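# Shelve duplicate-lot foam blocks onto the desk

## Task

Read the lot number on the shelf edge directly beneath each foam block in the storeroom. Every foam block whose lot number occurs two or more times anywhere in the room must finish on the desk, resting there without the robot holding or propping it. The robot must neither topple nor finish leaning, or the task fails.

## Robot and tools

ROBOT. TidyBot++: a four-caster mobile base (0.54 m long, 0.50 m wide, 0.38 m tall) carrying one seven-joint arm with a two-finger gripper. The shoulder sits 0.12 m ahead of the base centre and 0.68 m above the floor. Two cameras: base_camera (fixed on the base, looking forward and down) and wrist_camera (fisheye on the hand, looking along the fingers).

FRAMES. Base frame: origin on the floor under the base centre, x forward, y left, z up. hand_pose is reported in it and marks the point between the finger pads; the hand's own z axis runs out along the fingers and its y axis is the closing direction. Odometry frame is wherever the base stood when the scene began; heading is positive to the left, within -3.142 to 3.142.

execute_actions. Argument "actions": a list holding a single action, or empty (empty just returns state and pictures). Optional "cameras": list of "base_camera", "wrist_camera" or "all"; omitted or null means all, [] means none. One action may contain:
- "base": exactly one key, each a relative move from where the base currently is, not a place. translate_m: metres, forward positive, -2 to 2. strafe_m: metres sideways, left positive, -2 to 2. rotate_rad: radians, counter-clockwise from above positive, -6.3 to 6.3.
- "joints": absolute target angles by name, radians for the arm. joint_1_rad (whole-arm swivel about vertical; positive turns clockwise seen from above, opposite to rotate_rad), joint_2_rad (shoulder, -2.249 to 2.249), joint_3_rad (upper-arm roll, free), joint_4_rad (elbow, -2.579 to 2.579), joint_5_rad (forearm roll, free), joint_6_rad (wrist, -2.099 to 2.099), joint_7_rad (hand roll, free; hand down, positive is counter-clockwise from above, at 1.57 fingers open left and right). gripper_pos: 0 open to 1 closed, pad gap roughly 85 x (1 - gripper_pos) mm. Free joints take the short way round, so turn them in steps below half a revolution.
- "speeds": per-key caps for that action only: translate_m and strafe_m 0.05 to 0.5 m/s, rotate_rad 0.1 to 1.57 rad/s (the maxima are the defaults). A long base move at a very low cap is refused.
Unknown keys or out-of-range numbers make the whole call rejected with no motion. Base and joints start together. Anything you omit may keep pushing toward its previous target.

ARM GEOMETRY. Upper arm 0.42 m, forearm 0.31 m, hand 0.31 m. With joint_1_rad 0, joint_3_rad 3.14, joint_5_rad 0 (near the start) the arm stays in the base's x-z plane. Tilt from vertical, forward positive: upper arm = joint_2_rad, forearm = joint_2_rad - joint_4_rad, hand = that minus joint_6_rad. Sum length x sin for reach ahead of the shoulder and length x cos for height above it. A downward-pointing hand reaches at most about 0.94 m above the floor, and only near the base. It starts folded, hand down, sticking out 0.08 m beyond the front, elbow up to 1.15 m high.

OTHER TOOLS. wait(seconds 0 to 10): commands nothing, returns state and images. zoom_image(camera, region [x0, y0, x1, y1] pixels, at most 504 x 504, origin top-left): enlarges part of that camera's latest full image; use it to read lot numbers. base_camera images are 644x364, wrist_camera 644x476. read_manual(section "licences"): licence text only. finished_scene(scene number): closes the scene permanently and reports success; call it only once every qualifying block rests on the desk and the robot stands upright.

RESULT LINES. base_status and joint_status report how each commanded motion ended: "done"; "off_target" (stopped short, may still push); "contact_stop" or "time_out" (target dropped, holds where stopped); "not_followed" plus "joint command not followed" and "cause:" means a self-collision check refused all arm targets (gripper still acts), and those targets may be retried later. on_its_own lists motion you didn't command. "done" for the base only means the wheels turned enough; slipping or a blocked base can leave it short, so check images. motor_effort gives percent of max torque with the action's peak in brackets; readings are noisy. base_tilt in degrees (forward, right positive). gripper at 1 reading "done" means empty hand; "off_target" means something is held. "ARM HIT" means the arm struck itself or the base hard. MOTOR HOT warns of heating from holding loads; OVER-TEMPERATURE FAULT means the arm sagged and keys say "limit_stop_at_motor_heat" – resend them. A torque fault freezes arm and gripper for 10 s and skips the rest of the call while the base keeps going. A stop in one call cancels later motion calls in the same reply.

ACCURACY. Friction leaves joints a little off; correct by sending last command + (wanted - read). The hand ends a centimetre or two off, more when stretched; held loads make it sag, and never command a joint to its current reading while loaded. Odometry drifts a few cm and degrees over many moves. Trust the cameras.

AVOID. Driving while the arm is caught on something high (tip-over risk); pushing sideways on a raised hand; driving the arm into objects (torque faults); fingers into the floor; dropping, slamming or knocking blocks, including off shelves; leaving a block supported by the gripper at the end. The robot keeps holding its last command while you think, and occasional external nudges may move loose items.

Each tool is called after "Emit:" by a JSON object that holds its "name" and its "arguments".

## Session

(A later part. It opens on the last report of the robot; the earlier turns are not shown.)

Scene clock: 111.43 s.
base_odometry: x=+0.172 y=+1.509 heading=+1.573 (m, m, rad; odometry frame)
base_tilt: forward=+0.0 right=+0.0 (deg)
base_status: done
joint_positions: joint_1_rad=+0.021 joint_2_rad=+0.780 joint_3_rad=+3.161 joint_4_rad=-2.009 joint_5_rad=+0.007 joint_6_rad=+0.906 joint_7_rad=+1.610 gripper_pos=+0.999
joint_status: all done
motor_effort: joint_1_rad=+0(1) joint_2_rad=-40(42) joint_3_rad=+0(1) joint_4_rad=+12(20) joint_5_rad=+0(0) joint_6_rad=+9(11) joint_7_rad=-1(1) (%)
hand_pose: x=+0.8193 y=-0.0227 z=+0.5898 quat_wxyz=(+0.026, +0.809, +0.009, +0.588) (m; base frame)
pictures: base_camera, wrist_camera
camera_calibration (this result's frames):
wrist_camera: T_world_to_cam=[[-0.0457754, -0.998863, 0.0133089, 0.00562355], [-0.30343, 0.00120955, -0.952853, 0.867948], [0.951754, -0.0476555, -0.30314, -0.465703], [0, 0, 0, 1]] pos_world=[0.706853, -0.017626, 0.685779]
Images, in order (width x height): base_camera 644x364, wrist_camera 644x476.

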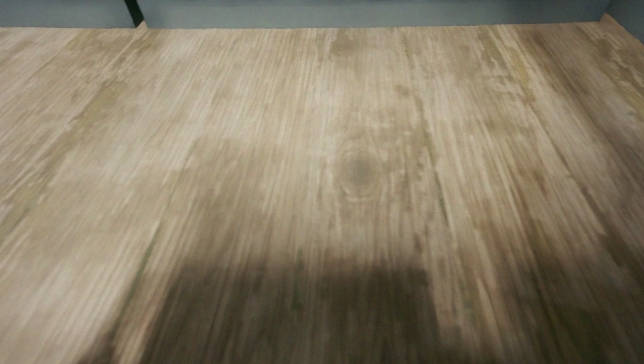

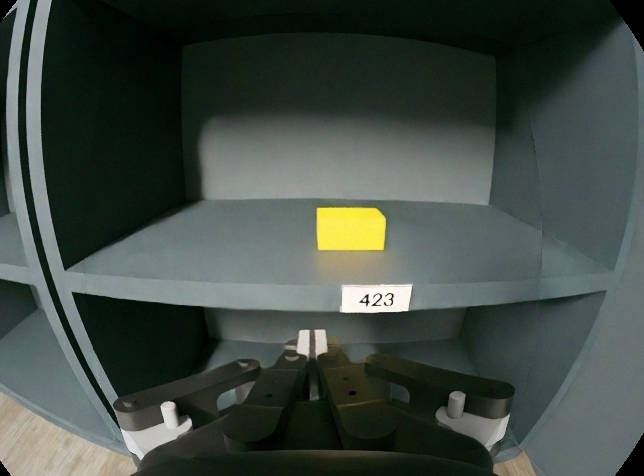

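Emit:
{"name": "execute_actions", "arguments": {"actions": [{"base":{"strafe_m":-0.095},"joints":{"joint_1_rad":0.0,"joint_3_rad":3.13}}], "cameras": []}}

Emit:
{"name": "execute_actions", "arguments": {"actions": [{"base":{"translate_m":0.17},"speeds":{"translate_m":0.25}}], "cameras": ["wrist_camera"]}}

Scene clock: 116.40 s.
base_odometry: x=+0.267 y=+1.509 heading=+1.573 (m, m, rad; odometry frame)
base_tilt: forward=+0.0 right=+0.1 (deg)
base_status: done
joint_positions: joint_1_rad=+0.010 joint_2_rad=+0.780 joint_3_rad=+3.139 joint_4_rad=-2.009 joint_5_rad=+0.007 joint_6_rad=+0.906 joint_7_rad=+1.610 gripper_pos=+0.999
joint_status: all done
motor_effort: joint_1_rad=-1(4) joint_2_rad=-39(41) joint_3_rad=-1(3) joint_4_rad=+12(13) joint_5_rad=+0(1) joint_6_rad=+8(9) joint_7_rad=+0(1) (%)
hand_pose: x=+0.8195 y=-0.0019 z=+0.5900 quat_wxyz=(+0.012, +0.808, +0.015, +0.588) (m; base frame)
pictures: none
No camera images: the call's "cameras" was empty. Leave "cameras" out to get every camera's image.

Scene clock: 117.93 s.
base_odometry: x=+0.267 y=+1.680 heading=+1.573 (m, m, rad; odometry frame)
base_tilt: forward=+0.0 right=+0.0 (deg)
base_status: done
joint_positions: joint_1_rad=+0.010 joint_2_rad=+0.781 joint_3_rad=+3.139 joint_4_rad=-2.009 joint_5_rad=+0.007 joint_6_rad=+0.908 joint_7_rad=+1.610 gripper_pos=+0.999
joint_status: not commanded
motor_effort: joint_1_rad=+0(1) joint_2_rad=-39(44) joint_3_rad=+0(1) joint_4_rad=+11(14) joint_5_rad=+0(0) joint_6_rad=+8(10) joint_7_rad=-1(0) (%)
hand_pose: x=+0.8197 y=-0.0019 z=+0.5902 quat_wxyz=(+0.012, +0.808, +0.015, +0.589) (m; base frame)
pictures: wrist_camera
camera_calibration (this result's frames):
wrist_camera: T_world_to_cam=[[-0.0181599, -0.999832, -0.00227901, 0.0129605], [-0.302173, 0.00766111, -0.953222, 0.867651], [0.95308, -0.0166217, -0.302262, -0.466442], [0, 0, 0, 1]] pos_world=[0.706973, -0.00144188, 0.686106]
Images, in order (width x height): wrist_camera 644x476.

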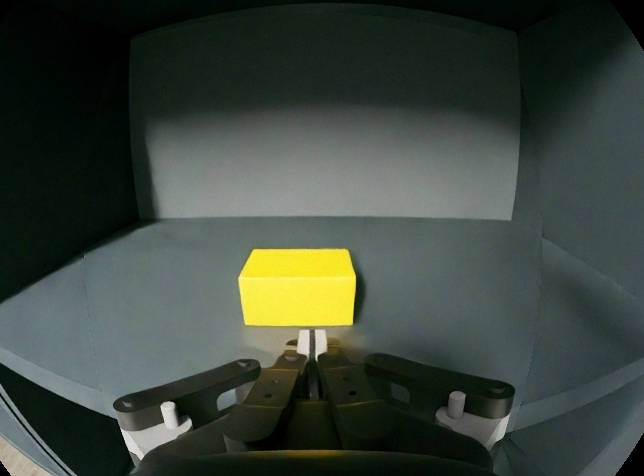

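Emit:
{"name": "execute_actions", "arguments": {"actions": [{"base":{"strafe_m":-0.022},"speeds":{"strafe_m":0.05},"joints":{"joint_2_rad":0.805}}], "cameras": ["wrist_camera"]}}

Emit:
{"name": "execute_actions", "arguments": {"actions": [{"base":{"translate_m":0.17},"speeds":{"translate_m":0.08}}], "cameras": ["wrist_camera"]}}

Emit:
{"name": "execute_actions", "arguments": {"actions": [{"base":{"translate_m":-0.15}}], "cameras": ["wrist_camera"]}}

Scene clock: 122.07 s.
base_odometry: x=+0.289 y=+1.680 heading=+1.573 (m, m, rad; odometry frame)
base_tilt: forward=+0.0 right=+0.0 (deg)
base_status: done
joint_positions: joint_1_rad=+0.009 joint_2_rad=+0.787 joint_3_rad=+3.138 joint_4_rad=-2.009 joint_5_rad=+0.007 joint_6_rad=+0.908 joint_7_rad=+1.610 gripper_pos=+0.999
joint_status: all done
motor_effort: joint_1_rad=+1(3) joint_2_rad=-40(42) joint_3_rad=-1(2) joint_4_rad=+12(13) joint_5_rad=+0(1) joint_6_rad=+9(9) joint_7_rad=-1(1) (%)
hand_pose: x=+0.8190 y=-0.0013 z=+0.5855 quat_wxyz=(+0.011, +0.810, +0.016, +0.586) (m; base frame)
pictures: wrist_camera
camera_calibration (this result's frames):
wrist_camera: T_world_to_cam=[[-0.0172434, -0.999849, -0.00230905, 0.0128718], [-0.308584, 0.00751846, -0.951167, 0.867], [0.951041, -0.0156888, -0.308667, -0.461835], [0, 0, 0, 1]] pos_world=[0.706989, -0.000894256, 0.682139]
Images, in order (width x height): wrist_camera 644x476.

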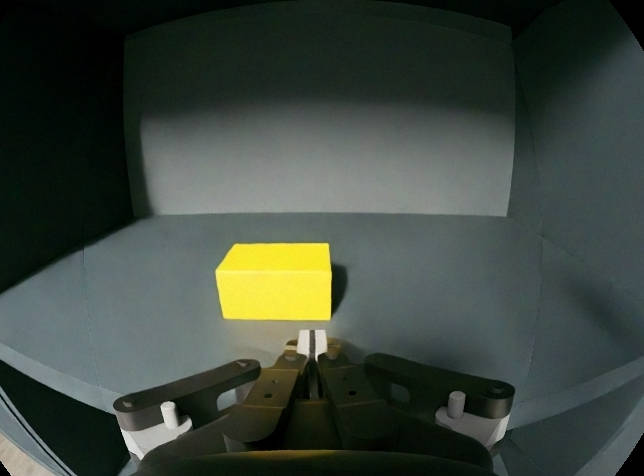

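Scene clock: 124.70 s.
base_odometry: x=+0.289 y=+1.850 heading=+1.573 (m, m, rad; odometry frame)
base_tilt: forward=+0.0 right=+0.1 (deg)
base_status: done
joint_positions: joint_1_rad=+0.009 joint_2_rad=+0.788 joint_3_rad=+3.138 joint_4_rad=-2.009 joint_5_rad=+0.007 joint_6_rad=+0.908 joint_7_rad=+1.610 gripper_pos=+0.999
joint_status: not commanded
motor_effort: joint_1_rad=-1(2) joint_2_rad=-39(42) joint_3_rad=-1(1) joint_4_rad=+12(13) joint_5_rad=+0(0) joint_6_rad=+8(10) joint_7_rad=-1(1) (%)
hand_pose: x=+0.8191 y=-0.0013 z=+0.5853 quat_wxyz=(+0.011, +0.810, +0.016, +0.586) (m; base frame)
pictures: wrist_camera
camera_calibration (this result's frames):
wrist_camera: T_world_to_cam=[[-0.0172433, -0.999849, -0.00231359, 0.0128748], [-0.308545, 0.00752211, -0.95118, 0.866817], [0.951053, -0.0156876, -0.308628, -0.461955], [0, 0, 0, 1]] pos_world=[0.707018, -0.000894374, 0.681957]
Images, in order (width x height): wrist_camera 644x476.

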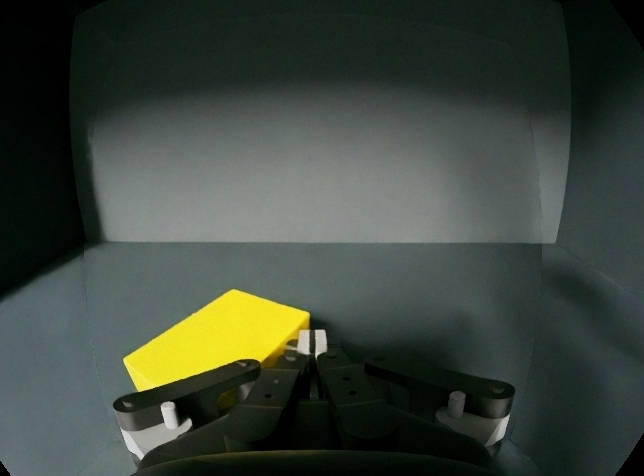

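Scene clock: 126.13 s.
base_odometry: x=+0.290 y=+1.700 heading=+1.573 (m, m, rad; odometry frame)
base_tilt: forward=+0.0 right=+0.1 (deg)
base_status: done
joint_positions: joint_1_rad=+0.009 joint_2_rad=+0.788 joint_3_rad=+3.138 joint_4_rad=-2.009 joint_5_rad=+0.007 joint_6_rad=+0.908 joint_7_rad=+1.610 gripper_pos=+0.999
joint_status: not commanded
motor_effort: joint_1_rad=+0(3) joint_2_rad=-40(42) joint_3_rad=-1(2) joint_4_rad=+12(13) joint_5_rad=+0(1) joint_6_rad=+8(9) joint_7_rad=+0(0) (%)
hand_pose: x=+0.8191 y=-0.0012 z=+0.5852 quat_wxyz=(+0.011, +0.810, +0.016, +0.586) (m; base frame)
pictures: wrist_camera
camera_calibration (this result's frames):
wrist_camera: T_world_to_cam=[[-0.0172126, -0.999849, -0.00234637, 0.0128944], [-0.308583, 0.00754446, -0.951167, 0.866738], [0.951042, -0.015648, -0.308666, -0.462038], [0, 0, 0, 1]] pos_world=[0.7071, -0.000876587, 0.681827]
Images, in order (width x height): wrist_camera 644x476.

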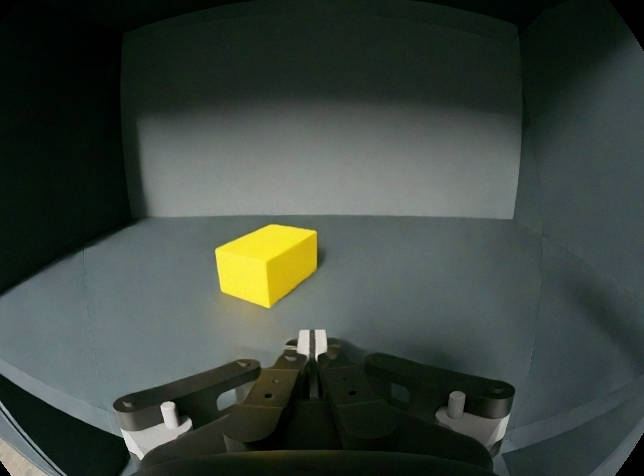

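Emit:
{"name": "execute_actions", "arguments": {"actions": [{"base":{"rotate_rad":-0.17},"speeds":{"rotate_rad":0.4},"joints":{"gripper_pos":0,"joint_2_rad":0.82}}], "cameras": []}}

Emit:
{"name": "execute_actions", "arguments": {"actions": [{"base":{"strafe_m":0.205},"speeds":{"strafe_m":0.25}}], "cameras": ["wrist_camera"]}}

Scene clock: 132.03 s.
base_odometry: x=+0.289 y=+1.700 heading=+1.402 (m, m, rad; odometry frame)
base_tilt: forward=+0.0 right=+0.1 (deg)
base_status: done
joint_positions: joint_1_rad=+0.006 joint_2_rad=+0.800 joint_3_rad=+3.136 joint_4_rad=-2.009 joint_5_rad=+0.007 joint_6_rad=+0.908 joint_7_rad=+1.610 gripper_pos=+0.000
joint_status: all done
motor_effort: joint_1_rad=-1(5) joint_2_rad=-39(40) joint_3_rad=+0(3) joint_4_rad=+11(11) joint_5_rad=+0(1) joint_6_rad=+8(9) joint_7_rad=-1(1) (%)
hand_pose: x=+0.8179 y=+0.0019 z=+0.5770 quat_wxyz=(+0.009, +0.813, +0.017, +0.581) (m; base frame)
pictures: none
No camera images: the call's "cameras" was empty. Leave "cameras" out to get every camera's image.

Scene clock: 133.70 s.
base_odometry: x=+0.087 y=+1.734 heading=+1.401 (m, m, rad; odometry frame)
base_tilt: forward=+0.0 right=+0.0 (deg)
base_status: done
joint_positions: joint_1_rad=+0.004 joint_2_rad=+0.800 joint_3_rad=+3.136 joint_4_rad=-2.009 joint_5_rad=+0.007 joint_6_rad=+0.908 joint_7_rad=+1.610 gripper_pos=+0.000
joint_status: not commanded
motor_effort: joint_1_rad=+0(4) joint_2_rad=-40(41) joint_3_rad=-1(2) joint_4_rad=+12(12) joint_5_rad=+0(1) joint_6_rad=+8(9) joint_7_rad=-1(1) (%)
hand_pose: x=+0.8179 y=+0.0030 z=+0.5768 quat_wxyz=(+0.009, +0.814, +0.018, +0.581) (m; base frame)
pictures: wrist_camera
camera_calibration (this result's frames):
wrist_camera: T_world_to_cam=[[-0.0114763, -0.999927, -0.00369157, 0.0131288], [-0.320079, 0.00717109, -0.947364, 0.865512], [0.947321, -0.00969061, -0.320138, -0.453756], [0, 0, 0, 1]] pos_world=[0.707036, 0.00252396, 0.674739]
Images, in order (width x height): wrist_camera 644x476.

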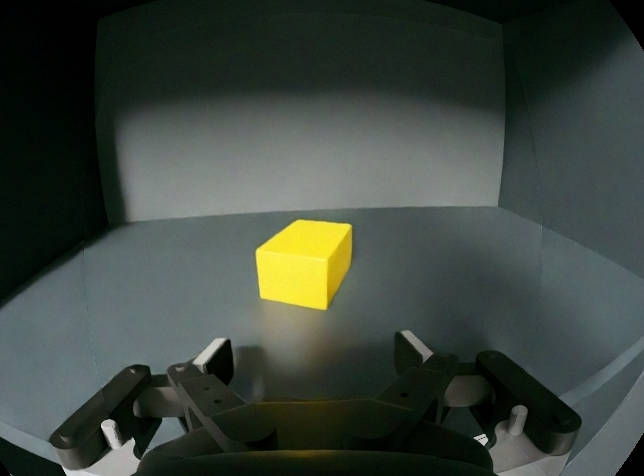

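Emit:
{"name": "execute_actions", "arguments": {"actions": [{"base":{"strafe_m":0.008},"speeds":{"strafe_m":0.05}}], "cameras": []}}

Emit:
{"name": "execute_actions", "arguments": {"actions": [{"base":{"translate_m":0.135},"speeds":{"translate_m":0.1}}], "cameras": ["wrist_camera"]}}

Emit:
{"name": "execute_actions", "arguments": {"actions": [{"joints":{"gripper_pos":1}}], "cameras": ["wrist_camera"]}}

Scene clock: 138.67 s.
base_odometry: x=+0.079 y=+1.736 heading=+1.401 (m, m, rad; odometry frame)
base_tilt: forward=+0.0 right=+0.1 (deg)
base_status: done
joint_positions: joint_1_rad=+0.002 joint_2_rad=+0.800 joint_3_rad=+3.136 joint_4_rad=-2.009 joint_5_rad=+0.007 joint_6_rad=+0.908 joint_7_rad=+1.610 gripper_pos=+0.000
joint_status: not commanded
motor_effort: joint_1_rad=+0(5) joint_2_rad=-41(40) joint_3_rad=+0(2) joint_4_rad=+11(11) joint_5_rad=+0(1) joint_6_rad=+8(9) joint_7_rad=-1(1) (%)
hand_pose: x=+0.8179 y=+0.0044 z=+0.5768 quat_wxyz=(+0.008, +0.814, +0.019, +0.581) (m; base frame)
pictures: none
No camera images: the call's "cameras" was empty. Leave "cameras" out to get every camera's image.

Scene clock: 140.57 s.
base_odometry: x=+0.102 y=+1.869 heading=+1.401 (m, m, rad; odometry frame)
base_tilt: forward=+0.1 right=+0.1 (deg)
base_status: done
joint_positions: joint_1_rad=+0.002 joint_2_rad=+0.801 joint_3_rad=+3.136 joint_4_rad=-2.009 joint_5_rad=+0.007 joint_6_rad=+0.908 joint_7_rad=+1.610 gripper_pos=+0.000
joint_status: not commanded
motor_effort: joint_1_rad=+0(1) joint_2_rad=-39(42) joint_3_rad=+0(1) joint_4_rad=+12(13) joint_5_rad=+0(0) joint_6_rad=+8(9) joint_7_rad=-1(1) (%)
hand_pose: x=+0.8179 y=+0.0044 z=+0.5764 quat_wxyz=(+0.008, +0.814, +0.019, +0.581) (m; base frame)
pictures: wrist_camera
camera_calibration (this result's frames):
wrist_camera: T_world_to_cam=[[-0.00938958, -0.999949, -0.00373084, 0.0129074], [-0.320361, 0.00654251, -0.947273, 0.86536], [0.947249, -0.00769928, -0.320406, -0.453642], [0, 0, 0, 1]] pos_world=[0.707061, 0.00375239, 0.67443]
Images, in order (width x height): wrist_camera 644x476.

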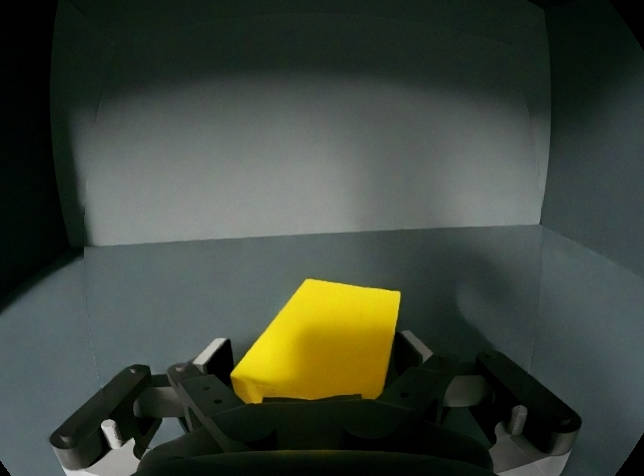

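Scene clock: 141.67 s.
base_odometry: x=+0.102 y=+1.869 heading=+1.401 (m, m, rad; odometry frame)
base_tilt: forward=+0.1 right=+0.0 (deg)
base_status: not commanded
joint_positions: joint_1_rad=+0.002 joint_2_rad=+0.802 joint_3_rad=+3.136 joint_4_rad=-2.009 joint_5_rad=+0.007 joint_6_rad=+0.916 joint_7_rad=+1.610 gripper_pos=+0.293
joint_status: gripper_pos off_target (ended at +0.293, target +1.000)
motor_effort: joint_1_rad=+0(1) joint_2_rad=-38(40) joint_3_rad=+0(2) joint_4_rad=+11(12) joint_5_rad=+0(1) joint_6_rad=+7(8) joint_7_rad=-1(1) (%)
hand_pose: x=+0.8185 y=+0.0044 z=+0.5780 quat_wxyz=(+0.008, +0.812, +0.019, +0.584) (m; base frame)
pictures: wrist_camera
camera_calibration (this result's frames):
wrist_camera: T_world_to_cam=[[-0.00937682, -0.999949, -0.0038511, 0.0129809], [-0.314251, 0.00660293, -0.949317, 0.863222], [0.949294, -0.00769137, -0.314296, -0.458955], [0, 0, 0, 1]] pos_world=[0.707073, 0.00375045, 0.675273]
Images, in order (width x height): wrist_camera 644x476.

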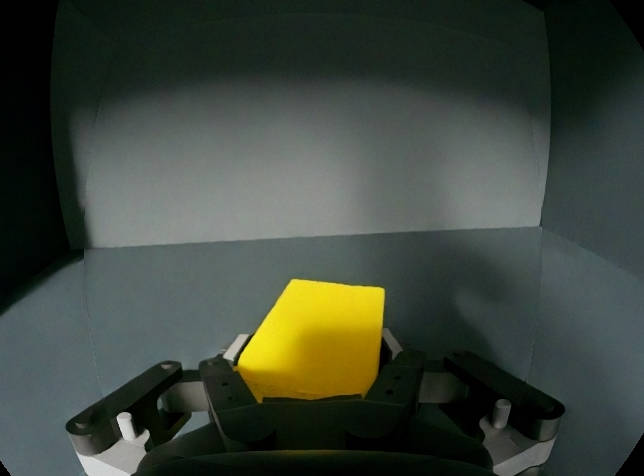

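Emit:
{"name": "execute_actions", "arguments": {"actions": [{"joints":{"joint_2_rad":0.73}}], "cameras": []}}

Emit:
{"name": "execute_actions", "arguments": {"actions": [{"base":{"translate_m":-0.4}}], "cameras": []}}

Emit:
{"name": "execute_actions", "arguments": {"actions": [{"base":{"translate_m":-1.35},"joints":{"joint_2_rad":0.1,"joint_6_rad":0.35}}], "cameras": []}}

Emit:
{"name": "execute_actions", "arguments": {"actions": [{"base":{"rotate_rad":1.74},"speeds":{"rotate_rad":1.0}}], "cameras": []}}

Emit:
{"name": "execute_actions", "arguments": {"actions": [{"base":{"translate_m":0.14},"joints":{"joint_2_rad":0.27,"joint_6_rad":0.46}}]}}

Scene clock: 147.43 s.
base_odometry: x=+0.102 y=+1.869 heading=+1.401 (m, m, rad; odometry frame)
base_tilt: forward=+0.0 right=+0.1 (deg)
base_status: not commanded
joint_positions: joint_1_rad=+0.002 joint_2_rad=+0.746 joint_3_rad=+3.136 joint_4_rad=-2.009 joint_5_rad=+0.007 joint_6_rad=+0.916 joint_7_rad=+1.610 gripper_pos=+0.293
joint_status: all done
motor_effort: joint_1_rad=+0(0) joint_2_rad=-40(42) joint_3_rad=+0(1) joint_4_rad=+13(13) joint_5_rad=-1(0) joint_6_rad=+9(9) joint_7_rad=+0(1) (%)
hand_pose: x=+0.8232 y=+0.0044 z=+0.6171 quat_wxyz=(+0.009, +0.795, +0.018, +0.606) (m; base frame)
pictures: none
No camera images: the call's "cameras" was empty. Leave "cameras" out to get every camera's image.

Scene clock: 149.63 s.
base_odometry: x=+0.034 y=+1.474 heading=+1.401 (m, m, rad; odometry frame)
base_tilt: forward=+0.0 right=+0.0 (deg)
base_status: done
joint_positions: joint_1_rad=+0.002 joint_2_rad=+0.745 joint_3_rad=+3.136 joint_4_rad=-2.008 joint_5_rad=+0.007 joint_6_rad=+0.916 joint_7_rad=+1.610 gripper_pos=+0.293
joint_status: not commanded
motor_effort: joint_1_rad=-1(5) joint_2_rad=-39(43) joint_3_rad=-1(3) joint_4_rad=+13(15) joint_5_rad=+0(1) joint_6_rad=+9(10) joint_7_rad=-1(1) (%)
hand_pose: x=+0.8235 y=+0.0046 z=+0.6179 quat_wxyz=(+0.009, +0.795, +0.018, +0.607) (m; base frame)
pictures: none
No camera images: the call's "cameras" was empty. Leave "cameras" out to get every camera's image.

Scene clock: 153.67 s.
base_odometry: x=-0.194 y=+0.144 heading=+1.401 (m, m, rad; odometry frame)
base_tilt: forward=+0.0 right=+0.1 (deg)
base_status: done
joint_positions: joint_1_rad=+0.002 joint_2_rad=+0.113 joint_3_rad=+3.136 joint_4_rad=-2.008 joint_5_rad=+0.007 joint_6_rad=+0.371 joint_7_rad=+1.610 gripper_pos=+0.293
joint_status: all done
motor_effort: joint_1_rad=+0(2) joint_2_rad=-25(42) joint_3_rad=+0(2) joint_4_rad=+21(22) joint_5_rad=+0(0) joint_6_rad=+9(10) joint_7_rad=-1(1) (%)
hand_pose: x=+0.7405 y=+0.0040 z=+0.8803 quat_wxyz=(+0.012, +0.767, +0.019, +0.641) (m; base frame)
pictures: none
No camera images: the call's "cameras" was empty. Leave "cameras" out to get every camera's image.

Scene clock: 156.33 s.
base_odometry: x=-0.194 y=+0.144 heading=+3.140 (m, m, rad; odometry frame)
base_tilt: forward=+0.0 right=+0.1 (deg)
base_status: done
joint_positions: joint_1_rad=+0.002 joint_2_rad=+0.113 joint_3_rad=+3.134 joint_4_rad=-2.008 joint_5_rad=+0.007 joint_6_rad=+0.371 joint_7_rad=+1.610 gripper_pos=+0.293
joint_status: not commanded
motor_effort: joint_1_rad=+0(4) joint_2_rad=-27(28) joint_3_rad=+0(3) joint_4_rad=+21(22) joint_5_rad=+0(0) joint_6_rad=+9(9) joint_7_rad=-1(0) (%)
hand_pose: x=+0.7405 y=+0.0053 z=+0.8802 quat_wxyz=(+0.012, +0.767, +0.020, +0.641) (m; base frame)
pictures: none
No camera images: the call's "cameras" was empty. Leave "cameras" out to get every camera's image.

Scene clock: 157.73 s.
base_odometry: x=-0.334 y=+0.144 heading=+3.141 (m, m, rad; odometry frame)
base_tilt: forward=-0.1 right=+0.0 (deg)
base_status: done
joint_positions: joint_1_rad=+0.002 joint_2_rad=+0.277 joint_3_rad=+3.134 joint_4_rad=-2.008 joint_5_rad=+0.007 joint_6_rad=+0.433 joint_7_rad=+1.610 gripper_pos=+0.293
joint_status: all done
motor_effort: joint_1_rad=+0(1) joint_2_rad=-31(35) joint_3_rad=-1(1) joint_4_rad=+20(23) joint_5_rad=+0(0) joint_6_rad=+9(10) joint_7_rad=+0(1) (%)
hand_pose: x=+0.7705 y=+0.0053 z=+0.7942 quat_wxyz=(+0.010, +0.799, +0.020, +0.601) (m; base frame)
pictures: base_camera, wrist_camera
camera_calibration (this result's frames):
wrist_camera: T_world_to_cam=[[-0.00761546, -0.999971, 0.00016845, 0.00970089], [-0.273191, 0.00191849, -0.961958, 1.03183], [0.96193, -0.00737177, -0.273198, -0.387776], [0, 0, 0, 1]] pos_world=[0.654974, 0.00486245, 0.886635]
Images, in order (width x height): base_camera 644x364, wrist_camera 644x476.

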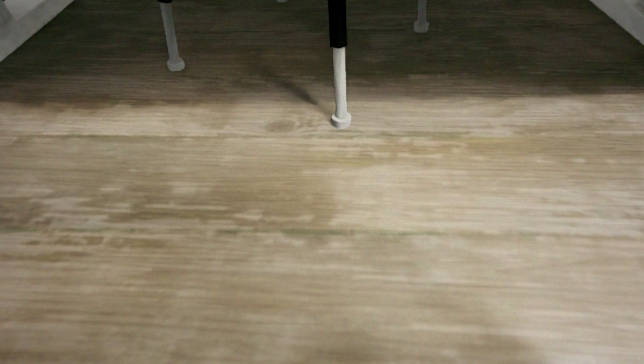

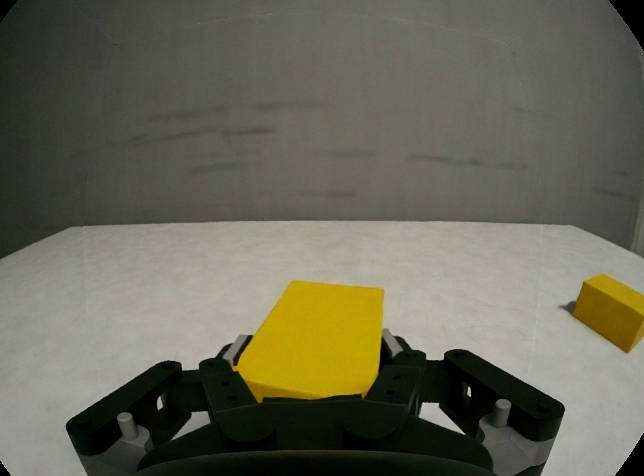

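Emit:
{"name": "execute_actions", "arguments": {"actions": [{"joints":{"joint_2_rad":0.345}}], "cameras": []}}

Emit:
{"name": "execute_actions", "arguments": {"actions": [{"joints":{"gripper_pos":0}}], "cameras": []}}

Emit:
{"name": "execute_actions", "arguments": {"actions": [{"base":{"translate_m":-0.35},"joints":{"joint_2_rad":-0.8,"joint_4_rad":-2.5,"joint_6_rad":-0.1}}], "cameras": ["wrist_camera"]}}

Emit:
{"name": "execute_actions", "arguments": {"actions": [{"base":{"strafe_m":1.3}}], "cameras": []}}

Emit:
{"name": "execute_actions", "arguments": {"actions": [{"base":{"rotate_rad":3.14}}]}}

Scene clock: 162.73 s.
base_odometry: x=-0.334 y=+0.144 heading=+3.141 (m, m, rad; odometry frame)
base_tilt: forward=+0.0 right=+0.0 (deg)
base_status: not commanded
joint_positions: joint_1_rad=+0.002 joint_2_rad=+0.326 joint_3_rad=+3.134 joint_4_rad=-2.008 joint_5_rad=+0.007 joint_6_rad=+0.441 joint_7_rad=+1.610 gripper_pos=+0.293
joint_status: all done
motor_effort: joint_1_rad=+0(1) joint_2_rad=-30(33) joint_3_rad=+0(1) joint_4_rad=+17(20) joint_5_rad=+0(0) joint_6_rad=+7(9) joint_7_rad=-1(1) (%)
hand_pose: x=+0.7761 y=+0.0053 z=+0.7651 quat_wxyz=(+0.010, +0.811, +0.020, +0.585) (m; base frame)
pictures: none
No camera images: the call's "cameras" was empty. Leave "cameras" out to get every camera's image.

Scene clock: 163.83 s.
base_odometry: x=-0.334 y=+0.144 heading=+3.141 (m, m, rad; odometry frame)
base_tilt: forward=-0.1 right=+0.1 (deg)
base_status: not commanded
joint_positions: joint_1_rad=+0.002 joint_2_rad=+0.327 joint_3_rad=+3.134 joint_4_rad=-2.008 joint_5_rad=+0.007 joint_6_rad=+0.441 joint_7_rad=+1.610 gripper_pos=+0.000
joint_status: all done
motor_effort: joint_1_rad=+0(0) joint_2_rad=-31(32) joint_3_rad=+0(0) joint_4_rad=+18(19) joint_5_rad=+0(0) joint_6_rad=+8(9) joint_7_rad=-1(1) (%)
hand_pose: x=+0.7762 y=+0.0053 z=+0.7642 quat_wxyz=(+0.010, +0.811, +0.020, +0.584) (m; base frame)
pictures: none
No camera images: the call's "cameras" was empty. Leave "cameras" out to get every camera's image.

Scene clock: 166.27 s.
base_odometry: x=+0.016 y=+0.144 heading=+3.141 (m, m, rad; odometry frame)
base_tilt: forward=-0.1 right=+0.1 (deg)
base_status: done
joint_positions: joint_1_rad=+0.002 joint_2_rad=-0.781 joint_3_rad=+3.134 joint_4_rad=-2.479 joint_5_rad=+0.007 joint_6_rad=-0.075 joint_7_rad=+1.610 gripper_pos=+0.000
joint_status: all done
motor_effort: joint_1_rad=+0(2) joint_2_rad=+4(35) joint_3_rad=+0(2) joint_4_rad=+24(23) joint_5_rad=+0(0) joint_6_rad=+8(9) joint_7_rad=+0(1) (%)
hand_pose: x=+0.4394 y=+0.0032 z=+0.8778 quat_wxyz=(+0.016, +0.775, +0.020, +0.632) (m; base frame)
pictures: wrist_camera
camera_calibration (this result's frames):
wrist_camera: T_world_to_cam=[[-0.0128211, -0.999888, 0.0076764, 0.000775825], [-0.197098, -0.00499927, -0.980371, 1.00455], [0.9803, -0.0140825, -0.197011, -0.121399], [0, 0, 0, 1]] pos_world=[0.317012, 0.00408815, 0.96091]
Images, in order (width x height): wrist_camera 644x476.

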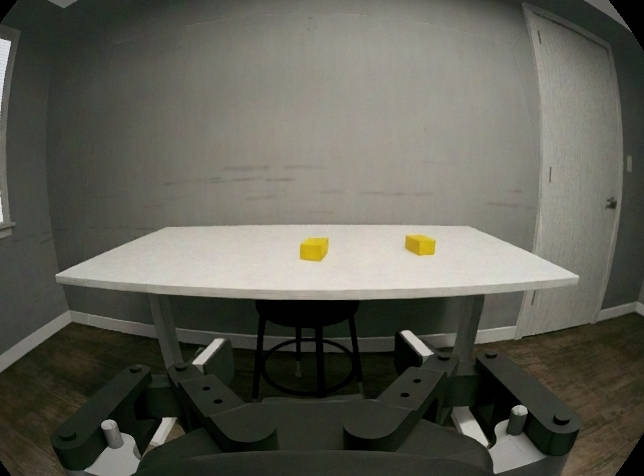

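Scene clock: 170.20 s.
base_odometry: x=+0.016 y=-1.156 heading=-3.142 (m, m, rad; odometry frame)
base_tilt: forward=+0.0 right=+0.1 (deg)
base_status: done
joint_positions: joint_1_rad=+0.002 joint_2_rad=-0.781 joint_3_rad=+3.134 joint_4_rad=-2.480 joint_5_rad=+0.007 joint_6_rad=-0.076 joint_7_rad=+1.610 gripper_pos=+0.000
joint_status: not commanded
motor_effort: joint_1_rad=+0(1) joint_2_rad=+3(4) joint_3_rad=+1(2) joint_4_rad=+23(23) joint_5_rad=+0(0) joint_6_rad=+9(8) joint_7_rad=-1(1) (%)
hand_pose: x=+0.4393 y=+0.0032 z=+0.8775 quat_wxyz=(+0.016, +0.775, +0.020, +0.631) (m; base frame)
pictures: none
No camera images: the call's "cameras" was empty. Leave "cameras" out to get every camera's image.

Scene clock: 173.50 s.
base_odometry: x=+0.016 y=-1.156 heading=-0.003 (m, m, rad; odometry frame)
base_tilt: forward=+0.0 right=+0.1 (deg)
base_status: done
joint_positions: joint_1_rad=+0.002 joint_2_rad=-0.781 joint_3_rad=+3.134 joint_4_rad=-2.480 joint_5_rad=+0.007 joint_6_rad=-0.076 joint_7_rad=+1.610 gripper_pos=+0.000
joint_status: not commanded
motor_effort: joint_1_rad=+0(1) joint_2_rad=+4(5) joint_3_rad=+0(1) joint_4_rad=+23(24) joint_5_rad=+0(0) joint_6_rad=+9(9) joint_7_rad=-1(0) (%)
hand_pose: x=+0.4393 y=+0.0032 z=+0.8775 quat_wxyz=(+0.016, +0.775, +0.020, +0.631) (m; base frame)
pictures: base_camera, wrist_camera
camera_calibration (this result's frames):
wrist_camera: T_world_to_cam=[[-0.0128252, -0.999888, 0.00768765, 0.000764742], [-0.19764, -0.00500169, -0.980262, 1.00437], [0.980191, -0.0140915, -0.197553, -0.120786], [0, 0, 0, 1]] pos_world=[0.316908, 0.00408617, 0.960682]
Images, in order (width x height): base_camera 644x364, wrist_camera 644x476.

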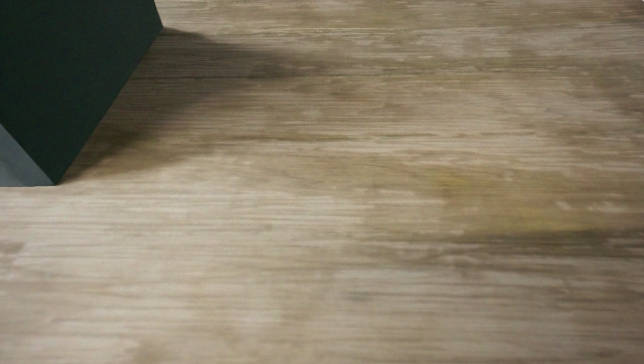

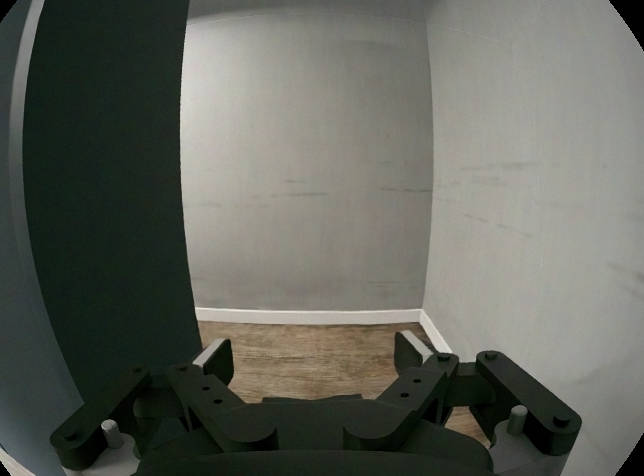

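Emit:
{"name": "execute_actions", "arguments": {"actions": [{"base":{"strafe_m":-0.15}}], "cameras": []}}

Emit:
{"name": "execute_actions", "arguments": {"actions": [{"base":{"translate_m":1.65},"joints":{"joint_6_rad":-0.42,"gripper_pos":1}}], "cameras": []}}

Emit:
{"name": "execute_actions", "arguments": {"actions": [{"base":{"rotate_rad":3.14},"joints":{"joint_1_rad":0.3}}]}}

Emit:
{"name": "execute_actions", "arguments": {"actions": [{"base":{"strafe_m":-0.8}}]}}

Emit:
{"name": "execute_actions", "arguments": {"actions": [{"base":{"strafe_m":-0.85}}]}}

Scene clock: 180.70 s.
base_odometry: x=+0.016 y=-1.307 heading=-0.002 (m, m, rad; odometry frame)
base_tilt: forward=+0.0 right=+0.0 (deg)
base_status: done
joint_positions: joint_1_rad=+0.002 joint_2_rad=-0.781 joint_3_rad=+3.134 joint_4_rad=-2.480 joint_5_rad=+0.007 joint_6_rad=-0.076 joint_7_rad=+1.610 gripper_pos=+0.000
joint_status: not commanded
motor_effort: joint_1_rad=+0(1) joint_2_rad=+3(4) joint_3_rad=+1(3) joint_4_rad=+24(24) joint_5_rad=+0(0) joint_6_rad=+9(9) joint_7_rad=-1(1) (%)
hand_pose: x=+0.4393 y=+0.0032 z=+0.8775 quat_wxyz=(+0.016, +0.775, +0.020, +0.631) (m; base frame)
pictures: none
No camera images: the call's "cameras" was empty. Leave "cameras" out to get every camera's image.

Scene clock: 188.60 s.
base_odometry: x=+1.663 y=-1.309 heading=-0.001 (m, m, rad; odometry frame)
base_tilt: forward=-0.1 right=+0.1 (deg)
base_status: translate_m time_out (by the wheels' count: +1.647 of +1.650)
joint_positions: joint_1_rad=+0.002 joint_2_rad=-0.927 joint_3_rad=+3.134 joint_4_rad=-2.501 joint_5_rad=+0.007 joint_6_rad=-0.545 joint_7_rad=+1.610 gripper_pos=+0.999
joint_status: joint_6_rad off_target (ended at -0.545, target -0.420); the others done
motor_effort: joint_1_rad=+0(2) joint_2_rad=+29(37) joint_3_rad=+2(4) joint_4_rad=+23(35) joint_5_rad=+0(2) joint_6_rad=+26(31) joint_7_rad=+0(1) (%)
hand_pose: x=+0.3624 y=+0.0014 z=+0.7710 quat_wxyz=(+0.015, +0.872, +0.021, +0.489) (m; base frame)
pictures: none
No camera images: the call's "cameras" was empty. Leave "cameras" out to get every camera's image.

not run: a stop came earlier in this reply.

not run: a stop came earlier in this reply.

not run: a stop came earlier in this reply.

The hand touched the wall.

Emit:
{"name": "execute_actions", "arguments": {"actions": [{"base":{"translate_m":-0.22},"joints":{"joint_2_rad":-0.85,"joint_4_rad":-2.52,"joint_6_rad":-0.45}}]}}

Emit:
{"name": "execute_actions", "arguments": {"actions": [{"base":{"rotate_rad":1.9}}]}}

Scene clock: 195.93 s.
base_odometry: x=+1.442 y=-1.309 heading=-0.001 (m, m, rad; odometry frame)
base_tilt: forward=+0.0 right=+0.0 (deg)
base_status: done
joint_positions: joint_1_rad=+0.002 joint_2_rad=-0.850 joint_3_rad=+3.134 joint_4_rad=-2.503 joint_5_rad=+0.007 joint_6_rad=-0.469 joint_7_rad=+1.610 gripper_pos=+0.999
joint_status: all done
motor_effort: joint_1_rad=+0(1) joint_2_rad=+6(30) joint_3_rad=+0(1) joint_4_rad=+23(27) joint_5_rad=+0(0) joint_6_rad=+8(25) joint_7_rad=-1(0) (%)
hand_pose: x=+0.3813 y=+0.0016 z=+0.7704 quat_wxyz=(+0.014, +0.873, +0.022, +0.488) (m; base frame)
pictures: base_camera, wrist_camera
camera_calibration (this result's frames):
wrist_camera: T_world_to_cam=[[-0.0139451, -0.999803, 0.0141188, -0.0052898], [-0.52035, -0.00480124, -0.85394, 0.913669], [0.853839, -0.019255, -0.520181, 0.211594], [0, 0, 0, 1]] pos_world=[0.294686, 0.00317223, 0.890359]
Images, in order (width x height): base_camera 644x364, wrist_camera 644x476.

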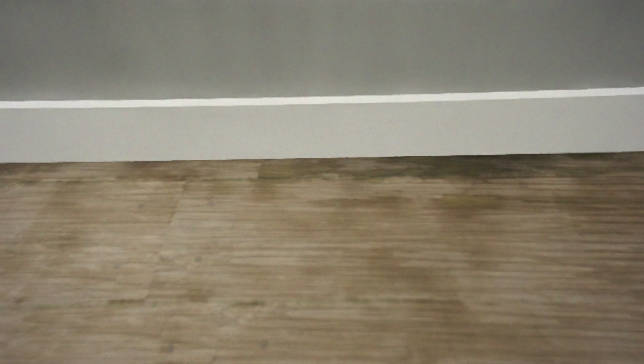

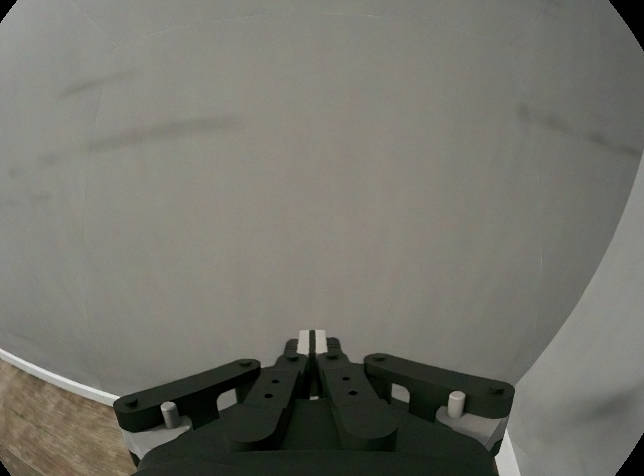

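Scene clock: 198.43 s.
base_odometry: x=+1.442 y=-1.309 heading=+1.898 (m, m, rad; odometry frame)
base_tilt: forward=-0.1 right=+0.0 (deg)
base_status: done
joint_positions: joint_1_rad=+0.002 joint_2_rad=-0.850 joint_3_rad=+3.134 joint_4_rad=-2.503 joint_5_rad=+0.007 joint_6_rad=-0.469 joint_7_rad=+1.610 gripper_pos=+0.999
joint_status: not commanded
motor_effort: joint_1_rad=+0(1) joint_2_rad=+6(7) joint_3_rad=+1(1) joint_4_rad=+23(23) joint_5_rad=+0(1) joint_6_rad=+8(8) joint_7_rad=+0(0) (%)
hand_pose: x=+0.3813 y=+0.0016 z=+0.7704 quat_wxyz=(+0.014, +0.873, +0.022, +0.488) (m; base frame)
pictures: base_camera, wrist_camera
camera_calibration (this result's frames):
wrist_camera: T_world_to_cam=[[-0.0139449, -0.999803, 0.0141187, -0.00528972], [-0.52035, -0.00480125, -0.853939, 0.913668], [0.853839, -0.0192548, -0.520181, 0.211594], [0, 0, 0, 1]] pos_world=[0.294686, 0.00317228, 0.890359]
Images, in order (width x height): base_camera 644x364, wrist_camera 644x476.

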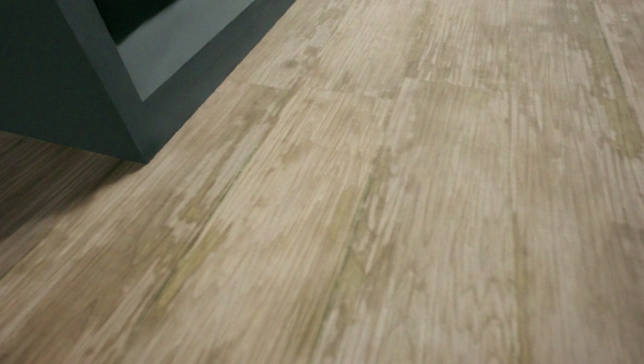

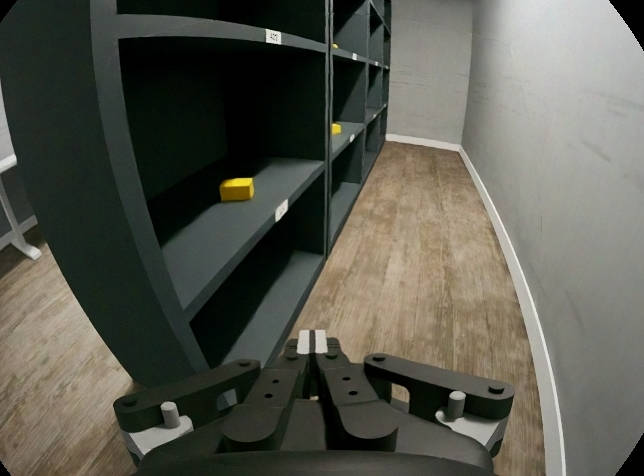

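Emit:
{"name": "execute_actions", "arguments": {"actions": [{"base":{"rotate_rad":-0.3}}], "cameras": []}}

Emit:
{"name": "execute_actions", "arguments": {"actions": [{"base":{"strafe_m":-0.2},"joints":{"joint_1_rad":-1.1}}], "cameras": []}}

Emit:
{"name": "execute_actions", "arguments": {"actions": [{"base":{"translate_m":0.5}}]}}

Scene clock: 203.20 s.
base_odometry: x=+1.442 y=-1.309 heading=+1.599 (m, m, rad; odometry frame)
base_tilt: forward=+0.0 right=+0.1 (deg)
base_status: done
joint_positions: joint_1_rad=+0.002 joint_2_rad=-0.850 joint_3_rad=+3.134 joint_4_rad=-2.503 joint_5_rad=+0.007 joint_6_rad=-0.469 joint_7_rad=+1.610 gripper_pos=+0.999
joint_status: not commanded
motor_effort: joint_1_rad=+0(1) joint_2_rad=+6(6) joint_3_rad=+1(1) joint_4_rad=+23(23) joint_5_rad=+0(0) joint_6_rad=+8(8) joint_7_rad=-1(1) (%)
hand_pose: x=+0.3813 y=+0.0016 z=+0.7704 quat_wxyz=(+0.014, +0.873, +0.022, +0.488) (m; base frame)
pictures: none
No camera images: the call's "cameras" was empty. Leave "cameras" out to get every camera's image.

Scene clock: 205.57 s.
base_odometry: x=+1.642 y=-1.303 heading=+1.600 (m, m, rad; odometry frame)
base_tilt: forward=+0.1 right=+0.1 (deg)
base_status: done
joint_positions: joint_1_rad=-1.077 joint_2_rad=-0.850 joint_3_rad=+3.134 joint_4_rad=-2.503 joint_5_rad=+0.007 joint_6_rad=-0.469 joint_7_rad=+1.610 gripper_pos=+0.999
joint_status: all done
motor_effort: joint_1_rad=+0(1) joint_2_rad=+6(7) joint_3_rad=+1(3) joint_4_rad=+23(23) joint_5_rad=+0(0) joint_6_rad=+8(8) joint_7_rad=-1(1) (%)
hand_pose: x=+0.2415 y=+0.2320 z=+0.7704 quat_wxyz=(-0.238, +0.738, +0.467, +0.426) (m; base frame)
pictures: none
No camera images: the call's "cameras" was empty. Leave "cameras" out to get every camera's image.

Scene clock: 207.90 s.
base_odometry: x=+1.628 y=-0.803 heading=+1.600 (m, m, rad; odometry frame)
base_tilt: forward=+0.0 right=+0.0 (deg)
base_status: done
joint_positions: joint_1_rad=-1.078 joint_2_rad=-0.850 joint_3_rad=+3.134 joint_4_rad=-2.503 joint_5_rad=+0.007 joint_6_rad=-0.469 joint_7_rad=+1.610 gripper_pos=+0.999
joint_status: not commanded
motor_effort: joint_1_rad=+0(1) joint_2_rad=+6(7) joint_3_rad=+1(1) joint_4_rad=+23(24) joint_5_rad=+0(0) joint_6_rad=+7(8) joint_7_rad=-1(1) (%)
hand_pose: x=+0.2413 y=+0.2321 z=+0.7704 quat_wxyz=(-0.238, +0.738, +0.467, +0.425) (m; base frame)
pictures: base_camera, wrist_camera
camera_calibration (this result's frames):
wrist_camera: T_world_to_cam=[[0.875026, -0.48387, 0.0141195, -0.111078], [-0.241215, -0.461127, -0.853919, 0.88042], [0.419697, 0.743795, -0.520215, 0.263283], [0, 0, 0, 1]] pos_world=[0.199067, 0.15641, 0.89034]
Images, in order (width x height): base_camera 644x364, wrist_camera 644x476.

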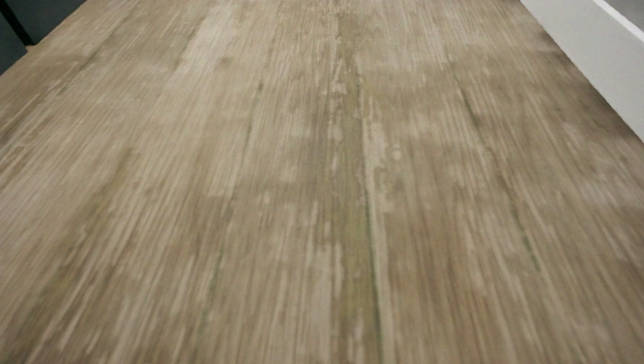

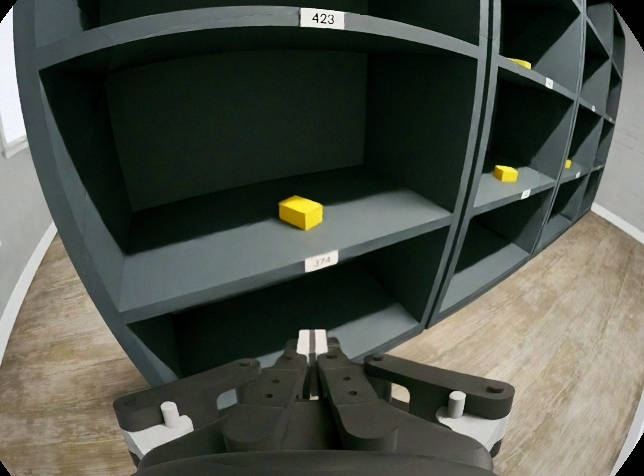

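Upper is 423 too. Survey the rest.

Emit:
{"name": "execute_actions", "arguments": {"actions": [{"base":{"translate_m":0.85}}]}}

Emit:
{"name": "execute_actions", "arguments": {"actions": [{"base":{"translate_m":0.85}}]}}

Emit:
{"name": "execute_actions", "arguments": {"actions": [{"base":{"translate_m":0.85}}]}}

Emit:
{"name": "zoom_image", "arguments": {"camera": "wrist_camera", "region": [200,0,500,300]}}

Scene clock: 215.47 s.
base_odometry: x=+1.603 y=+0.047 heading=+1.600 (m, m, rad; odometry frame)
base_tilt: forward=+0.1 right=+0.0 (deg)
base_status: done
joint_positions: joint_1_rad=-1.078 joint_2_rad=-0.850 joint_3_rad=+3.134 joint_4_rad=-2.503 joint_5_rad=+0.007 joint_6_rad=-0.469 joint_7_rad=+1.610 gripper_pos=+0.999
joint_status: not commanded
motor_effort: joint_1_rad=+0(1) joint_2_rad=+6(8) joint_3_rad=+1(1) joint_4_rad=+23(23) joint_5_rad=+0(0) joint_6_rad=+8(8) joint_7_rad=-1(1) (%)
hand_pose: x=+0.2413 y=+0.2321 z=+0.7704 quat_wxyz=(-0.238, +0.738, +0.467, +0.425) (m; base frame)
pictures: base_camera, wrist_camera
camera_calibration (this result's frames):
wrist_camera: T_world_to_cam=[[0.875029, -0.483865, 0.0141195, -0.111078], [-0.241212, -0.461129, -0.853919, 0.88042], [0.419693, 0.743797, -0.520215, 0.263284], [0, 0, 0, 1]] pos_world=[0.199066, 0.15641, 0.89034]
Images, in order (width x height): base_camera 644x364, wrist_camera 644x476.

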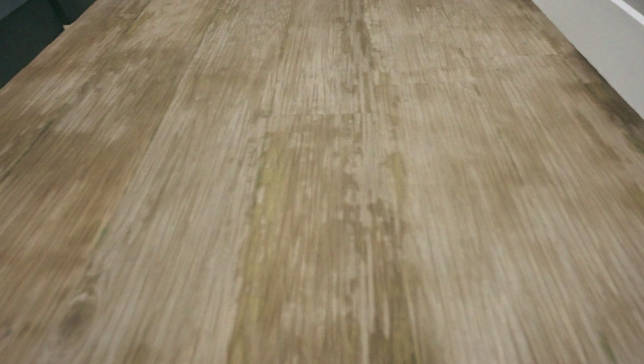

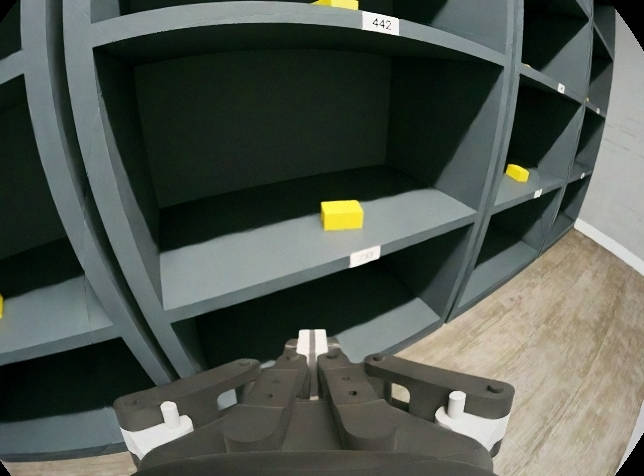

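Scene clock: 218.50 s.
base_odometry: x=+1.579 y=+0.897 heading=+1.600 (m, m, rad; odometry frame)
base_tilt: forward=+0.0 right=+0.0 (deg)
base_status: done
joint_positions: joint_1_rad=-1.078 joint_2_rad=-0.850 joint_3_rad=+3.134 joint_4_rad=-2.503 joint_5_rad=+0.007 joint_6_rad=-0.469 joint_7_rad=+1.610 gripper_pos=+0.999
joint_status: not commanded
motor_effort: joint_1_rad=+0(1) joint_2_rad=+6(7) joint_3_rad=+1(2) joint_4_rad=+23(23) joint_5_rad=+0(0) joint_6_rad=+8(8) joint_7_rad=-1(1) (%)
hand_pose: x=+0.2413 y=+0.2321 z=+0.7704 quat_wxyz=(-0.238, +0.738, +0.467, +0.425) (m; base frame)
pictures: base_camera, wrist_camera
camera_calibration (this result's frames):
wrist_camera: T_world_to_cam=[[0.875031, -0.48386, 0.0141196, -0.111079], [-0.241209, -0.46113, -0.853918, 0.88042], [0.419688, 0.7438, -0.520215, 0.263284], [0, 0, 0, 1]] pos_world=[0.199065, 0.156411, 0.89034]
Images, in order (width x height): base_camera 644x364, wrist_camera 644x476.

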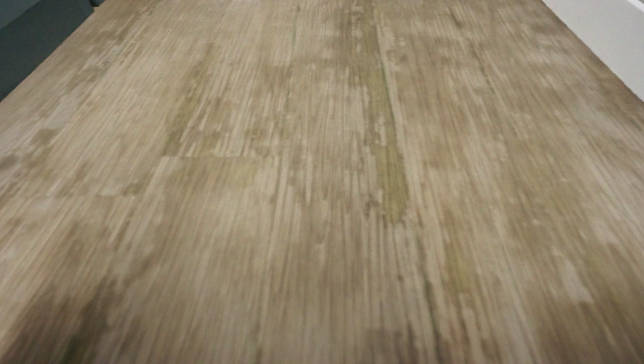

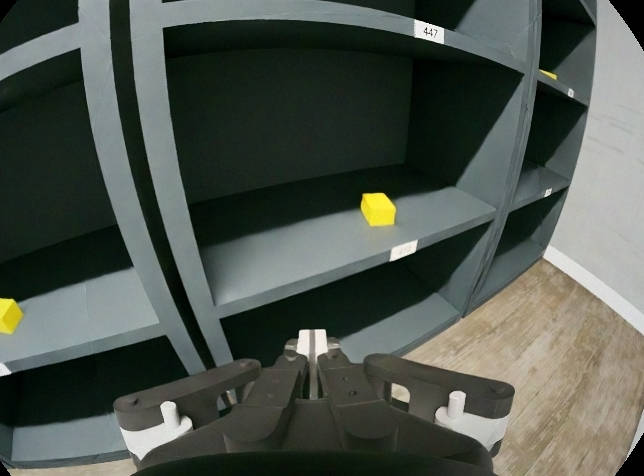

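Scene clock: 221.53 s.
base_odometry: x=+1.554 y=+1.746 heading=+1.600 (m, m, rad; odometry frame)
base_tilt: forward=+0.0 right=+0.0 (deg)
base_status: done
joint_positions: joint_1_rad=-1.078 joint_2_rad=-0.850 joint_3_rad=+3.134 joint_4_rad=-2.503 joint_5_rad=+0.007 joint_6_rad=-0.469 joint_7_rad=+1.610 gripper_pos=+0.999
joint_status: not commanded
motor_effort: joint_1_rad=+0(1) joint_2_rad=+6(7) joint_3_rad=+1(1) joint_4_rad=+23(23) joint_5_rad=-1(1) joint_6_rad=+8(8) joint_7_rad=+0(0) (%)
hand_pose: x=+0.2413 y=+0.2321 z=+0.7704 quat_wxyz=(-0.238, +0.738, +0.467, +0.425) (m; base frame)
pictures: base_camera, wrist_camera
camera_calibration (this result's frames):
wrist_camera: T_world_to_cam=[[0.875034, -0.483855, 0.0141196, -0.111079], [-0.241207, -0.461132, -0.853919, 0.880419], [0.419684, 0.743802, -0.520215, 0.263285], [0, 0, 0, 1]] pos_world=[0.199064, 0.156411, 0.89034]
Images, in order (width x height): base_camera 644x364, wrist_camera 644x476.

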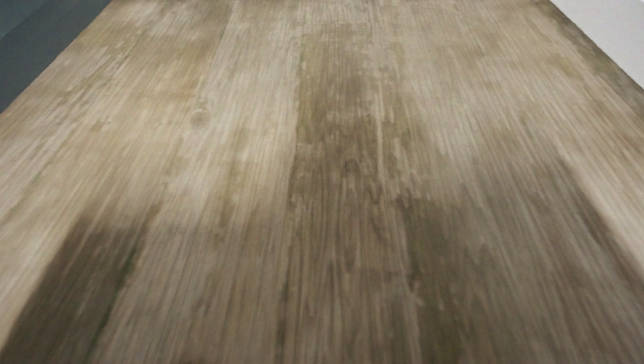

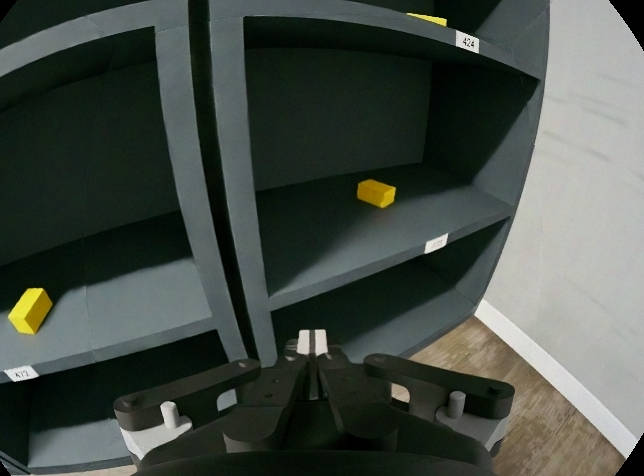

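Region (200, 0, 500, 300) of wrist_camera's 644x476 image, scaled by 1.680.

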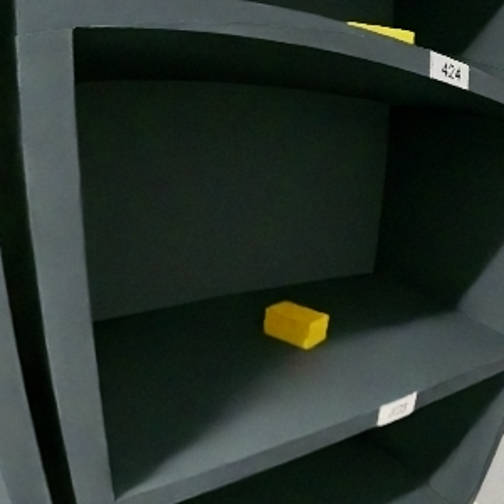

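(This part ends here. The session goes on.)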